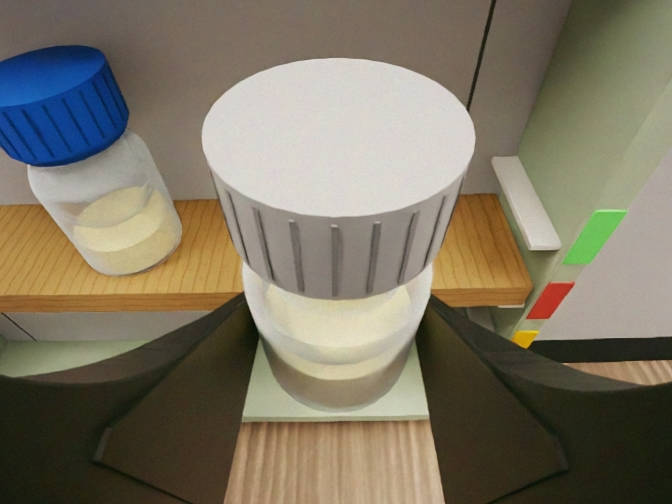

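>>> execute_actions(actions=[{"rows":[[-0.293,1.544,1.311,0.340,-0.418,0,0.22,0.615,1.404,1.134,0.364,0.735,0,0.21],[-0.288,1.558,1.312,0.337,-0.405,0,0.22,0.615,1.414,1.135,0.366,0.720,0,0.21],[-0.287,1.561,1.315,0.335,-0.400,0,0.22,0.613,1.417,1.137,0.369,0.711,0,0.21],[-0.285,1.568,1.322,0.334,-0.396,0,0.22,0.610,1.422,1.141,0.372,0.704,0,0.21],[-0.283,1.578,1.332,0.333,-0.392,0,0.22,0.606,1.430,1.148,0.375,0.696,0,0.21],[-0.279,1.591,1.345,0.332,-0.387,0,0.22,0.600,1.441,1.157,0.378,0.686,0,0.21],[-0.275,1.607,1.362,0.331,-0.383,0,0.22,0.592,1.454,1.167,0.381,0.677,0,0.21],[-0.270,1.623,1.378,0.330,-0.378,0,0.22,0.585,1.467,1.178,0.385,0.668,0,0.21],[-0.265,1.643,1.398,0.329,-0.373,0,0.22,0.576,1.483,1.191,0.388,0.658,0,0.21],[-0.260,1.663,1.418,0.328,-0.368,0,0.22,0.567,1.499,1.204,0.391,0.649,0,0.21],[-0.255,1.682,1.437,0.327,-0.364,0,0.22,0.558,1.515,1.217,0.395,0.640,0,0.21],[-0.249,1.702,1.457,0.326,-0.359,0,0.22,0.549,1.531,1.230,0.398,0.630,0,0.21],[-0.244,1.722,1.477,0.325,-0.354,0,0.22,0.540,1.548,1.243,0.401,0.621,0,0.21],[-0.239,1.741,1.497,0.324,-0.350,0,0.22,0.530,1.564,1.255,0.405,0.612,0,0.21],[-0.233,1.761,1.517,0.323,-0.345,0,0.22,0.521,1.580,1.268,0.408,0.602,0,0.21]]}])

>>> execute_actions(actions=[{"rows":[[-0.228,1.780,1.536,0.322,-0.341,0,0.22,0.512,1.596,1.281,0.411,0.594,0,0.21],[-0.223,1.800,1.556,0.321,-0.337,0,0.22,0.503,1.612,1.294,0.414,0.587,0,0.21],[-0.218,1.820,1.576,0.320,-0.334,0,0.22,0.494,1.628,1.307,0.416,0.580,0,0.21],[-0.213,1.836,1.593,0.320,-0.331,0,0.22,0.487,1.641,1.318,0.418,0.576,0,0.21],[-0.209,1.852,1.609,0.320,-0.330,0,0.22,0.479,1.654,1.329,0.419,0.573,0,0.21],[-0.205,1.865,1.622,0.320,-0.329,0,0.22,0.473,1.665,1.337,0.419,0.571,0,0.21],[-0.203,1.874,1.632,0.320,-0.329,0,0.22,0.469,1.673,1.344,0.419,0.571,0,0.21],[-0.201,1.880,1.638,0.320,-0.329,0,0.22,0.466,1.678,1.348,0.419,0.571,0,0.21],[-0.200,1.883,1.641,0.320,-0.329,0,0.22,0.464,1.680,1.350,0.419,0.571,0,0.21]],"steps":12}])

>>> execute_actions(actions=[{"steps":9}], pictures=true)

Scene clock: 83.37 s of 6000.00 s.
left_arm: end_effector_position=(+0.4597, +0.1162, +0.3309) grip_measured=+0.268 end_effector_quat_wxyz=(+0.712, +0.006, +0.702, -0.006) | right_arm: end_effector_position=(+0.4650, -0.1173, +0.3202) grip_measured=+0.257 end_effector_quat_wxyz=(+0.713, -0.001, +0.701, +0.008)
Joint positions: left_arm=[-0.278  1.624  1.35   0.29  -0.394  0.006  0.055] | right_arm=[ 0.595  1.466  1.15   0.339  0.694 -0.005  0.055]
Joint velocities: left_arm=[ 0.139  0.53   0.559 -0.022  0.125  0.022 -0.002] | right_arm=[-0.247  0.413  0.359  0.022 -0.271 -0.051  0.001]
Joint torques (N m, as the arm reports them, + toward a larger angle): left_arm=[ 1.36 -7.78  9.61  2.09  0.12 -0.01] | right_arm=[-1.24 -5.44 10.86  2.26 -0.06 -0.03]
Steps of this call (steps 1 to 30: the robot went on to your last target; steps 31 to 36: nothing new was sent; steps 37 to 46: the first 10 steps of this action). Readings (joint positions):
37: left_arm=[-0.296 1.559 1.275 0.301 -0.424 0.006] | right_arm=[0.625 1.415 1.100 0.338 0.739 -0.005]
38: left_arm=[-0.296 1.559 1.275 0.300 -0.423 0.006] | right_arm=[0.625 1.415 1.100 0.338 0.739 -0.005]
40: left_arm=[-0.296 1.559 1.275 0.298 -0.417 0.006] | right_arm=[0.625 1.415 1.100 0.338 0.732 -0.005]
44: left_arm=[-0.288 1.590 1.314 0.291 -0.402 0.006] | right_arm=[0.611 1.439 1.126 0.338 0.709 -0.005]
46: the state above

Scene clock: 83.77 s of 6000.00 s.
left_arm: end_effector_position=(+0.5248, +0.1193, +0.3094) grip_measured=+0.268 end_effector_quat_wxyz=(+0.703, +0.004, +0.711, +0.003) | right_arm: end_effector_position=(+0.5255, -0.1193, +0.3007) grip_measured=+0.257 end_effector_quat_wxyz=(+0.704, -0.004, +0.710, -0.004)
Joint positions: left_arm=[-0.215  1.861  1.571  0.278 -0.345  0.006  0.055] | right_arm=[ 0.488  1.659  1.293  0.356  0.6   -0.005  0.055]
Joint velocities: left_arm=[ 0.125  0.403  0.364 -0.066  0.022 -0.007  0.   ] | right_arm=[-0.193  0.305  0.232 -0.007 -0.081 -0.022  0.001]
Joint torques (N m, as the arm reports them, + toward a larger angle): left_arm=[  0.91 -11.79   9.89   2.16   0.11  -0.01] | right_arm=[-0.77 -8.06 11.08  2.46 -0.13 -0.07]
Steps of this call (steps 1 to 5: the last 5 steps of your previous action; steps 6 to 12: the first 7 steps of this action). Readings (joint positions):
6: left_arm=[-0.245 1.746 1.467 0.286 -0.367 0.006] | right_arm=[0.539 1.567 1.225 0.348 0.642 -0.005]
7: left_arm=[-0.240 1.767 1.486 0.284 -0.362 0.006] | right_arm=[0.529 1.584 1.237 0.349 0.634 -0.005]
9: left_arm=[-0.229 1.809 1.523 0.281 -0.354 0.006] | right_arm=[0.512 1.617 1.261 0.352 0.618 -0.005]
12: the state above

Scene clock: 84.07 s of 6000.00 s.
left_arm: end_effector_position=(+0.5334, +0.1213, +0.3066) grip_measured=+0.268 end_effector_quat_wxyz=(+0.703, +0.003, +0.712, +0.003) | right_arm: end_effector_position=(+0.5342, -0.1209, +0.2976) grip_measured=+0.257 end_effector_quat_wxyz=(+0.703, -0.004, +0.711, -0.005)
Joint positions: left_arm=[-0.205  1.891  1.601  0.277 -0.338  0.005  0.055] | right_arm=[ 0.472  1.685  1.312  0.359  0.585 -0.005  0.055]
Joint velocities: left_arm=[ 0.002  0.002  0.012  0.081 -0.007  0.007  0.001] | right_arm=[-0.002 -0.002  0.022 -0.037 -0.007 -0.022 -0.   ]
Joint torques (N m, as the arm reports them, + toward a larger angle): left_arm=[  0.92 -11.8   10.05   2.15   0.11   0.  ] | right_arm=[-0.74 -8.33 11.41  2.38 -0.06 -0.06]
Kept back: nothing.
Steps of this call (steps 1 to 5: the last 5 steps of your previous action; steps 6 to 9: the robot went on to your last target). Readings (joint positions):
1: left_arm=[-0.212 1.874 1.582 0.277 -0.343 0.006] | right_arm=[0.482 1.669 1.300 0.357 0.597 -0.005]
2: left_arm=[-0.209 1.883 1.589 0.276 -0.342 0.006] | right_arm=[0.477 1.677 1.305 0.357 0.594 -0.005]
4: left_arm=[-0.205 1.891 1.598 0.277 -0.340 0.005] | right_arm=[0.473 1.684 1.309 0.357 0.590 -0.005]
8: left_arm=[-0.205 1.891 1.601 0.277 -0.338 0.005] | right_arm=[0.472 1.685 1.311 0.358 0.585 -0.005]
9: the state above
camera_calibration (this result's frames):
cam_left_wrist: T_world_to_cam=[[0.00758685, -0.999948, -0.00679487, 0.116439], [-0.780801, -0.00167863, -0.624777, 0.625569], [0.624734, 0.0100455, -0.780773, 0.0455838], [0, 0, 0, 1]] pos_world=[0.459084, 0.117025, 0.427223]
cam_right_wrist: T_world_to_cam=[[0.00775422, -0.99993, 0.00896343, -0.127466], [-0.774651, -0.011675, -0.632281, 0.622381], [0.632341, -0.00204068, -0.774687, 0.0309129], [0, 0, 0, 1]] pos_world=[0.463569, -0.120127, 0.41861]

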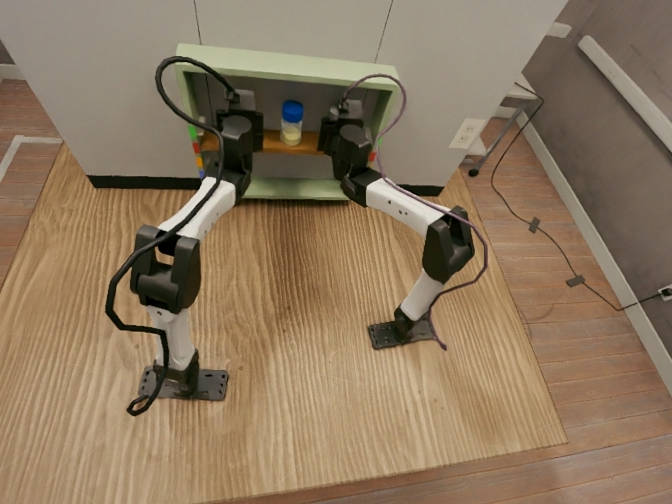

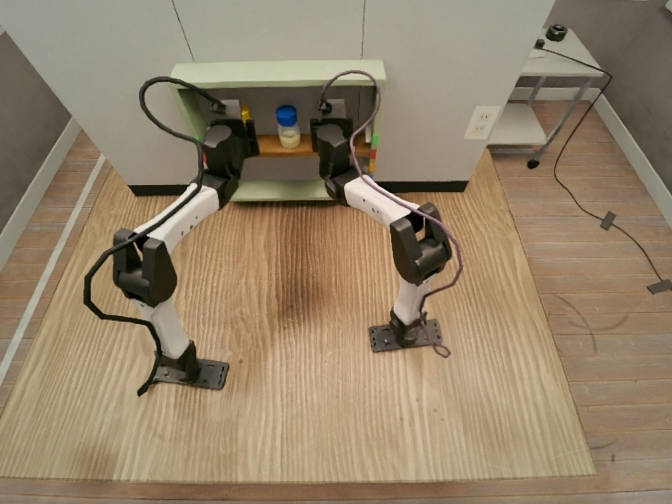

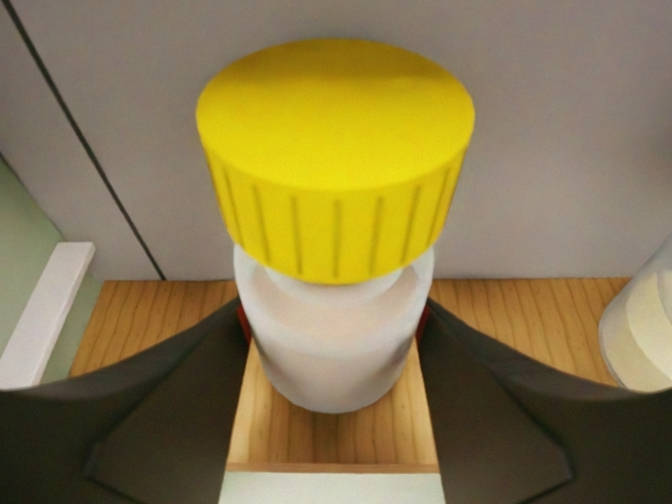

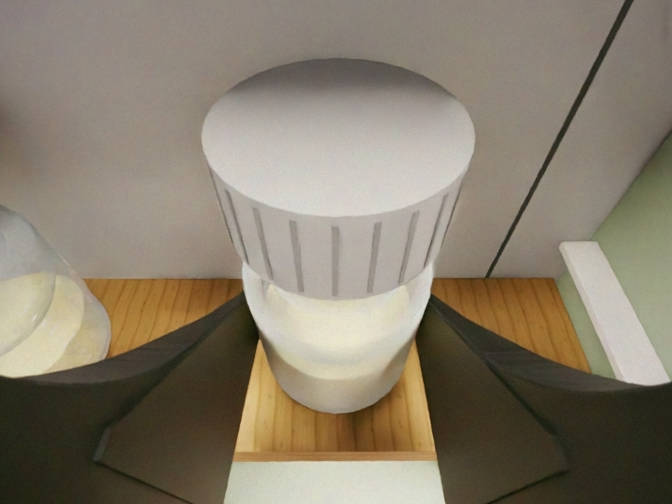

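>>> execute_actions(actions=[{"rows":[[-0.202,1.883,1.625,0.328,-0.332,0,0.22,0.467,1.680,1.334,0.420,0.575,0,0.21],[-0.204,1.883,1.609,0.336,-0.335,0,0.22,0.470,1.680,1.318,0.422,0.58,0,0.21],[-0.205,1.883,1.595,0.342,-0.338,0,0.22,0.472,1.680,1.306,0.424,0.584,0,0.21],[-0.205,1.883,1.591,0.345,-0.338,0,0.22,0.472,1.680,1.302,0.426,0.584,0,0.21],[-0.205,1.883,1.588,0.347,-0.338,0,0.22,0.472,1.680,1.299,0.428,0.584,0,0.21],[-0.205,1.883,1.585,0.349,-0.338,0,0.22,0.472,1.680,1.296,0.430,0.584,0,0.21],[-0.205,1.883,1.582,0.351,-0.338,0,0.22,0.472,1.680,1.293,0.432,0.584,0,0.21],[-0.205,1.883,1.579,0.352,-0.338,0,0.22,0.472,1.680,1.290,0.433,0.584,0,0.21],[-0.205,1.883,1.576,0.352,-0.338,0,0.22,0.472,1.680,1.287,0.433,0.584,0,0.21],[-0.205,1.883,1.576,0.352,-0.338,0,0.22,0.472,1.680,1.287,0.433,0.584,0,0.21],[-0.205,1.883,1.576,0.342,-0.338,0,0.22,0.472,1.680,1.287,0.423,0.584,0,0.21],[-0.205,1.883,1.576,0.332,-0.338,0,0.22,0.472,1.680,1.287,0.413,0.584,0,0.21],[-0.205,1.883,1.576,0.322,-0.338,0,0.22,0.472,1.680,1.287,0.403,0.584,0,0.21],[-0.205,1.883,1.576,0.312,-0.338,0,0.22,0.472,1.680,1.287,0.393,0.584,0,0.21],[-0.205,1.883,1.576,0.302,-0.338,0,0.22,0.472,1.680,1.287,0.385,0.584,0,0.21]]}])

>>> execute_actions(actions=[{"steps":10}])

Scene clock: 84.80 s of 6000.00 s.
left_arm: end_effector_position=(+0.5334, +0.1211, +0.3040) grip_measured=+0.268 end_effector_quat_wxyz=(+0.703, +0.003, +0.711, +0.003) | right_arm: end_effector_position=(+0.5345, -0.1203, +0.2990) grip_measured=+0.257 end_effector_quat_wxyz=(+0.706, -0.002, +0.708, -0.002)
Joint positions: left_arm=[-0.205  1.891  1.589  0.292 -0.336  0.005  0.055] | right_arm=[ 0.472  1.685  1.307  0.376  0.582 -0.005  0.055]
Joint velocities: left_arm=[-0.017 -0.012 -0.037  0.139  0.022 -0.051  0.001] | right_arm=[-0.022 -0.007 -0.09   0.051 -0.022 -0.051 -0.   ]
Joint torques (N m, as the arm reports them, + toward a larger angle): left_arm=[  0.51 -11.8    6.53   2.15   0.01   0.01] | right_arm=[ 0.03 -8.15  7.15  2.32  0.05 -0.05]
Steps of this call (steps 1 to 12: the robot went on to your last target; steps 13 to 22: the first 10 steps of this action). Readings (joint positions):
13: left_arm=[-0.205 1.891 1.601 0.276 -0.336 0.005] | right_arm=[0.472 1.685 1.314 0.362 0.582 -0.005]
14: left_arm=[-0.205 1.891 1.601 0.276 -0.336 0.005] | right_arm=[0.472 1.685 1.314 0.362 0.582 -0.005]
16: left_arm=[-0.205 1.891 1.601 0.276 -0.336 0.005] | right_arm=[0.472 1.685 1.314 0.363 0.582 -0.005]
20: left_arm=[-0.205 1.891 1.595 0.284 -0.336 0.005] | right_arm=[0.472 1.685 1.313 0.369 0.582 -0.005]
22: the state above

Scene clock: 85.13 s of 6000.00 s.
left_arm: end_effector_position=(+0.5333, +0.1211, +0.3036) grip_measured=+0.268 end_effector_quat_wxyz=(+0.703, +0.003, +0.711, +0.003) | right_arm: end_effector_position=(+0.5339, -0.1207, +0.2947) grip_measured=+0.257 end_effector_quat_wxyz=(+0.703, -0.004, +0.711, -0.004)
Joint positions: left_arm=[-0.205  1.891  1.588  0.292 -0.336  0.004  0.055] | right_arm=[ 0.472  1.685  1.299  0.374  0.582 -0.005  0.055]
Joint velocities: left_arm=[-0.007  0.007 -0.017  0.007  0.051 -0.022  0.   ] | right_arm=[ 0.012  0.027 -0.002 -0.051 -0.022  0.022  0.001]
Joint torques (N m, as the arm reports them, + toward a larger angle): left_arm=[  0.52 -11.85   6.33   1.8    0.01   0.  ] | right_arm=[-0.05 -8.14  7.34  1.95  0.01 -0.04]
Kept back: nothing.
Steps of this call (steps 1 to 5: the last 5 steps of your previous action; steps 6 to 10: the robot went on to your last target). Readings (joint positions):
1: left_arm=[-0.205 1.891 1.588 0.293 -0.336 0.005] | right_arm=[0.472 1.685 1.304 0.376 0.582 -0.005]
2: left_arm=[-0.205 1.891 1.588 0.293 -0.336 0.005] | right_arm=[0.472 1.685 1.301 0.376 0.582 -0.005]
4: left_arm=[-0.205 1.891 1.588 0.293 -0.336 0.005] | right_arm=[0.472 1.685 1.299 0.375 0.582 -0.005]
8: left_arm=[-0.205 1.891 1.588 0.292 -0.336 0.004] | right_arm=[0.472 1.685 1.299 0.374 0.582 -0.005]
10: the state above

>>> execute_actions(actions=[{"rows":[[-0.205,1.885,1.58,0.294,-0.336,0,0.25,0.472,1.683,1.29,0.376,0.582,0,0.24],[-0.205,1.885,1.58,0.294,-0.336,0,0.30,0.472,1.683,1.29,0.376,0.582,0,0.29],[-0.205,1.885,1.58,0.294,-0.336,0,0.42,0.472,1.683,1.29,0.376,0.582,0,0.42],[-0.205,1.885,1.58,0.294,-0.336,0,0.58,0.472,1.683,1.29,0.376,0.582,0,0.58],[-0.205,1.882,1.578,0.297,-0.34,0,0.74,0.474,1.68,1.288,0.376,0.587,0,0.74],[-0.208,1.876,1.573,0.300,-0.346,0,0.88,0.478,1.675,1.284,0.376,0.595,0,0.88],[-0.213,1.866,1.564,0.305,-0.352,0,0.95,0.484,1.668,1.277,0.376,0.606,0,0.95],[-0.216,1.854,1.553,0.31,-0.357,0,0.95,0.489,1.658,1.269,0.376,0.616,0,0.95],[-0.219,1.838,1.537,0.313,-0.362,0,0.95,0.496,1.645,1.258,0.376,0.627,0,0.95],[-0.224,1.818,1.516,0.316,-0.368,0,0.95,0.505,1.628,1.244,0.375,0.639,0,0.95],[-0.229,1.795,1.492,0.318,-0.374,0,0.95,0.515,1.609,1.227,0.373,0.652,0,0.95],[-0.235,1.769,1.465,0.32,-0.381,0,0.95,0.527,1.587,1.208,0.371,0.665,0,0.95],[-0.241,1.741,1.436,0.322,-0.388,0,0.95,0.540,1.563,1.188,0.368,0.678,0,0.95],[-0.248,1.713,1.407,0.324,-0.395,0,0.95,0.553,1.539,1.167,0.365,0.691,0,0.95],[-0.255,1.685,1.378,0.326,-0.402,0,0.95,0.566,1.515,1.146,0.362,0.704,0,0.95]]}])

>>> execute_actions(actions=[{"rows":[[-0.261,1.655,1.349,0.326,-0.408,0,0.95,0.578,1.49,1.125,0.358,0.714,0,0.95],[-0.266,1.623,1.320,0.324,-0.412,0,0.95,0.588,1.463,1.103,0.354,0.722,0,0.95],[-0.270,1.589,1.291,0.32,-0.414,0,0.95,0.596,1.434,1.08,0.35,0.727,0,0.95],[-0.272,1.553,1.261,0.315,-0.415,0,0.95,0.602,1.403,1.056,0.345,0.73,0,0.95],[-0.273,1.515,1.231,0.31,-0.415,0,0.95,0.606,1.37,1.031,0.34,0.73,0,0.95],[-0.273,1.476,1.201,0.303,-0.415,0,0.95,0.608,1.335,1.005,0.333,0.73,0,0.95],[-0.273,1.437,1.171,0.296,-0.415,0,0.95,0.608,1.299,0.979,0.325,0.73,0,0.95],[-0.273,1.398,1.141,0.288,-0.415,0,0.95,0.608,1.263,0.953,0.316,0.73,0,0.95],[-0.273,1.36,1.112,0.28,-0.415,0,0.95,0.608,1.227,0.927,0.307,0.73,0,0.95],[-0.273,1.325,1.086,0.272,-0.415,0,0.95,0.608,1.192,0.903,0.298,0.73,0,0.95],[-0.273,1.294,1.063,0.265,-0.415,0,0.95,0.608,1.16,0.882,0.29,0.73,0,0.95],[-0.273,1.268,1.044,0.259,-0.415,0,0.95,0.608,1.133,0.865,0.283,0.73,0,0.95],[-0.273,1.248,1.03,0.254,-0.415,0,0.95,0.608,1.113,0.852,0.278,0.73,0,0.95],[-0.273,1.236,1.022,0.251,-0.415,0,0.95,0.608,1.101,0.844,0.275,0.73,0,0.95],[-0.273,1.23,1.018,0.25,-0.415,0,0.95,0.608,1.095,0.84,0.273,0.73,0,0.95]]}])

>>> execute_actions(actions=[{"steps":10}], pictures=true)

Scene clock: 96.27 s of 6000.00 s.
left_arm: end_effector_position=(+0.5283, +0.1228, +0.3026) grip_measured=+0.949 end_effector_quat_wxyz=(+0.702, +0.001, +0.712, +0.005) | right_arm: end_effector_position=(+0.5293, -0.1227, +0.2959) grip_measured=+0.949 end_effector_quat_wxyz=(+0.704, -0.000, +0.710, -0.008)
Joint positions: left_arm=[-0.208  1.873  1.563  0.295 -0.346  0.004  0.085] | right_arm=[ 0.478  1.67   1.285  0.373  0.599 -0.005  0.085]
Joint velocities: left_arm=[-0.061 -0.339 -0.501 -0.007 -0.212 -0.022  0.001] | right_arm=[ 0.139 -0.315 -0.315  0.007  0.168 -0.066  0.002]
Joint torques (N m, as the arm reports them, + toward a larger angle): left_arm=[ -0.65 -13.76   5.9    1.86  -0.03  -0.02] | right_arm=[ 1.71 -9.55  6.28  1.83  0.11 -0.06]
Steps of this call (steps 1 to 15: the robot went on to your last target; steps 16 to 90: nothing new was sent; then 7.80 s passed at rest; steps 91 to 100: the first 10 steps of this action). Readings (joint positions):
91: left_arm=[-0.205 1.891 1.588 0.291 -0.336 0.004] | right_arm=[0.472 1.685 1.299 0.374 0.582 -0.005]
92: left_arm=[-0.205 1.891 1.588 0.291 -0.336 0.004] | right_arm=[0.472 1.685 1.299 0.373 0.582 -0.005]
94: left_arm=[-0.205 1.891 1.588 0.291 -0.336 0.004] | right_arm=[0.472 1.685 1.299 0.373 0.582 -0.005]
98: left_arm=[-0.205 1.889 1.586 0.292 -0.340 0.004] | right_arm=[0.473 1.683 1.299 0.373 0.588 -0.005]
100: the state above

Scene clock: 96.77 s of 6000.00 s.
left_arm: end_effector_position=(+0.4091, +0.1441, +0.3403) grip_measured=+0.950 end_effector_quat_wxyz=(+0.722, -0.005, +0.692, -0.005) | right_arm: end_effector_position=(+0.4253, -0.1510, +0.3200) grip_measured=+0.950 end_effector_quat_wxyz=(+0.720, +0.009, +0.694, +0.010)
Joint positions: left_arm=[-0.269  1.405  1.153  0.297 -0.401  0.004  0.085] | right_arm=[ 0.6    1.263  0.969  0.343  0.708 -0.005  0.085]
Joint velocities: left_arm=[-0.007 -1.126 -0.808 -0.11  -0.037 -0.051 -0.   ] | right_arm=[-0.022 -1.028 -0.745 -0.154  0.007 -0.022 -0.   ]
Joint torques (N m, as the arm reports them, + toward a larger angle): left_arm=[ 0.24 -7.16  5.81  1.51 -0.02  0.01] | right_arm=[ 0.94 -4.88  6.57  1.59  0.14 -0.04]
Steps of this call (steps 1 to 5: the last 5 steps of your previous action; steps 6 to 15: the first 10 steps of this action). Readings (joint positions):
6: left_arm=[-0.241 1.734 1.412 0.301 -0.376 0.004] | right_arm=[0.546 1.548 1.181 0.372 0.657 -0.005]
7: left_arm=[-0.249 1.702 1.384 0.302 -0.381 0.004] | right_arm=[0.560 1.522 1.161 0.371 0.667 -0.005]
9: left_arm=[-0.262 1.636 1.328 0.303 -0.389 0.004] | right_arm=[0.582 1.466 1.119 0.369 0.683 -0.005]
13: left_arm=[-0.269 1.485 1.211 0.302 -0.398 0.004] | right_arm=[0.600 1.335 1.021 0.355 0.702 -0.005]
15: the state above

Scene clock: 97.10 s of 6000.00 s.
left_arm: end_effector_position=(+0.3698, +0.1621, +0.3519) grip_measured=+0.950 end_effector_quat_wxyz=(+0.732, -0.012, +0.681, -0.007) | right_arm: end_effector_position=(+0.3956, -0.1787, +0.3233) grip_measured=+0.950 end_effector_quat_wxyz=(+0.725, +0.018, +0.688, +0.010)
Joint positions: left_arm=[-0.269  1.235  1.043  0.272 -0.409  0.004  0.085] | right_arm=[ 0.6    1.099  0.867  0.301  0.721 -0.005  0.085]
Joint velocities: left_arm=[-0.002  0.012 -0.071 -0.095 -0.007  0.037  0.001] | right_arm=[-0.002  0.027 -0.046 -0.095  0.007 -0.066 -0.001]
Joint torques (N m, as the arm reports them, + toward a larger angle): left_arm=[ 0.19 -5.12  5.62  1.6  -0.02  0.  ] | right_arm=[ 0.82 -3.35  6.41  1.56  0.07 -0.04]
Kept back: nothing.
Steps of this call (steps 1 to 5: the last 5 steps of your previous action; steps 6 to 10: the robot went on to your last target). Readings (joint positions):
1: left_arm=[-0.269 1.366 1.127 0.294 -0.402 0.004] | right_arm=[0.600 1.227 0.945 0.336 0.710 -0.005]
2: left_arm=[-0.269 1.331 1.103 0.291 -0.404 0.004] | right_arm=[0.600 1.193 0.923 0.329 0.713 -0.005]
4: left_arm=[-0.269 1.273 1.068 0.284 -0.406 0.004] | right_arm=[0.600 1.137 0.889 0.317 0.716 -0.005]
8: left_arm=[-0.269 1.235 1.047 0.277 -0.409 0.004] | right_arm=[0.600 1.099 0.870 0.306 0.721 -0.005]
10: the state above
camera_calibration (this result's frames):
cam_left_wrist: T_world_to_cam=[[0.0134222, -0.999432, 0.0309117, 0.143296], [-0.724472, -0.0310276, -0.688605, 0.532586], [0.689173, -0.0131521, -0.724477, 0.142858], [0, 0, 0, 1]] pos_world=[0.285467, 0.161619, 0.465809]
cam_right_wrist: T_world_to_cam=[[0.000781331, -0.999055, -0.0434682, -0.164532], [-0.732766, 0.0290072, -0.679862, 0.536695], [0.68048, 0.0323832, -0.732051, 0.111648], [0, 0, 0, 1]] pos_world=[0.317426, -0.18356, 0.439458]

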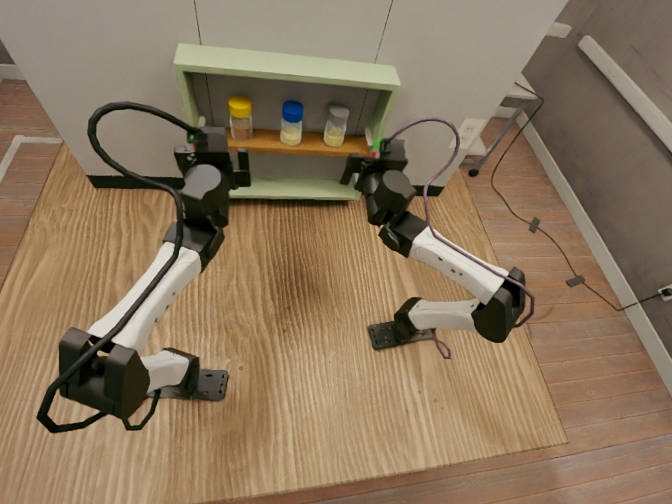

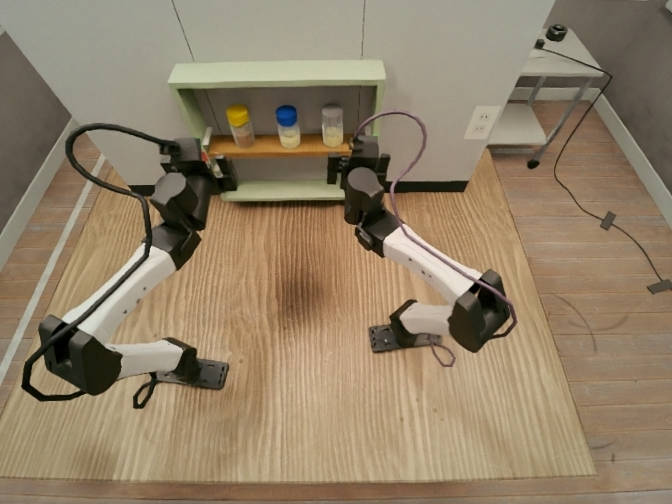

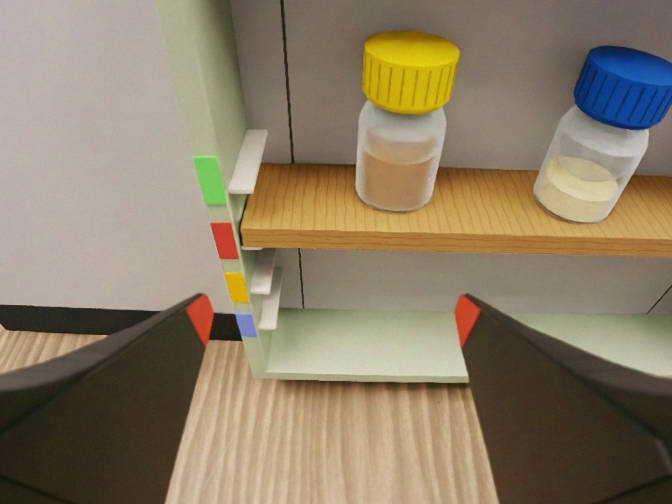

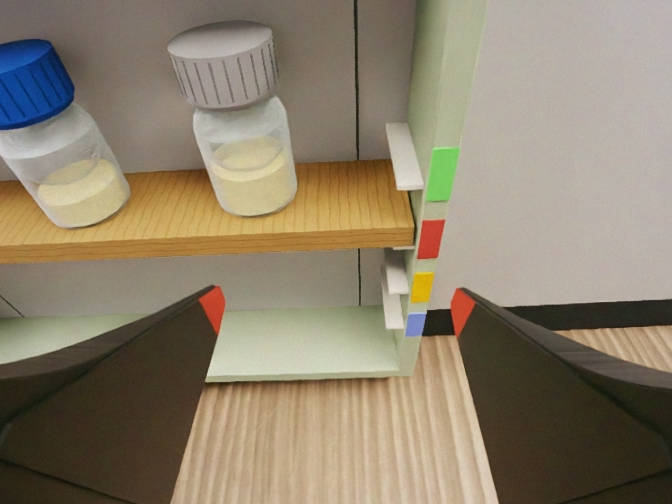

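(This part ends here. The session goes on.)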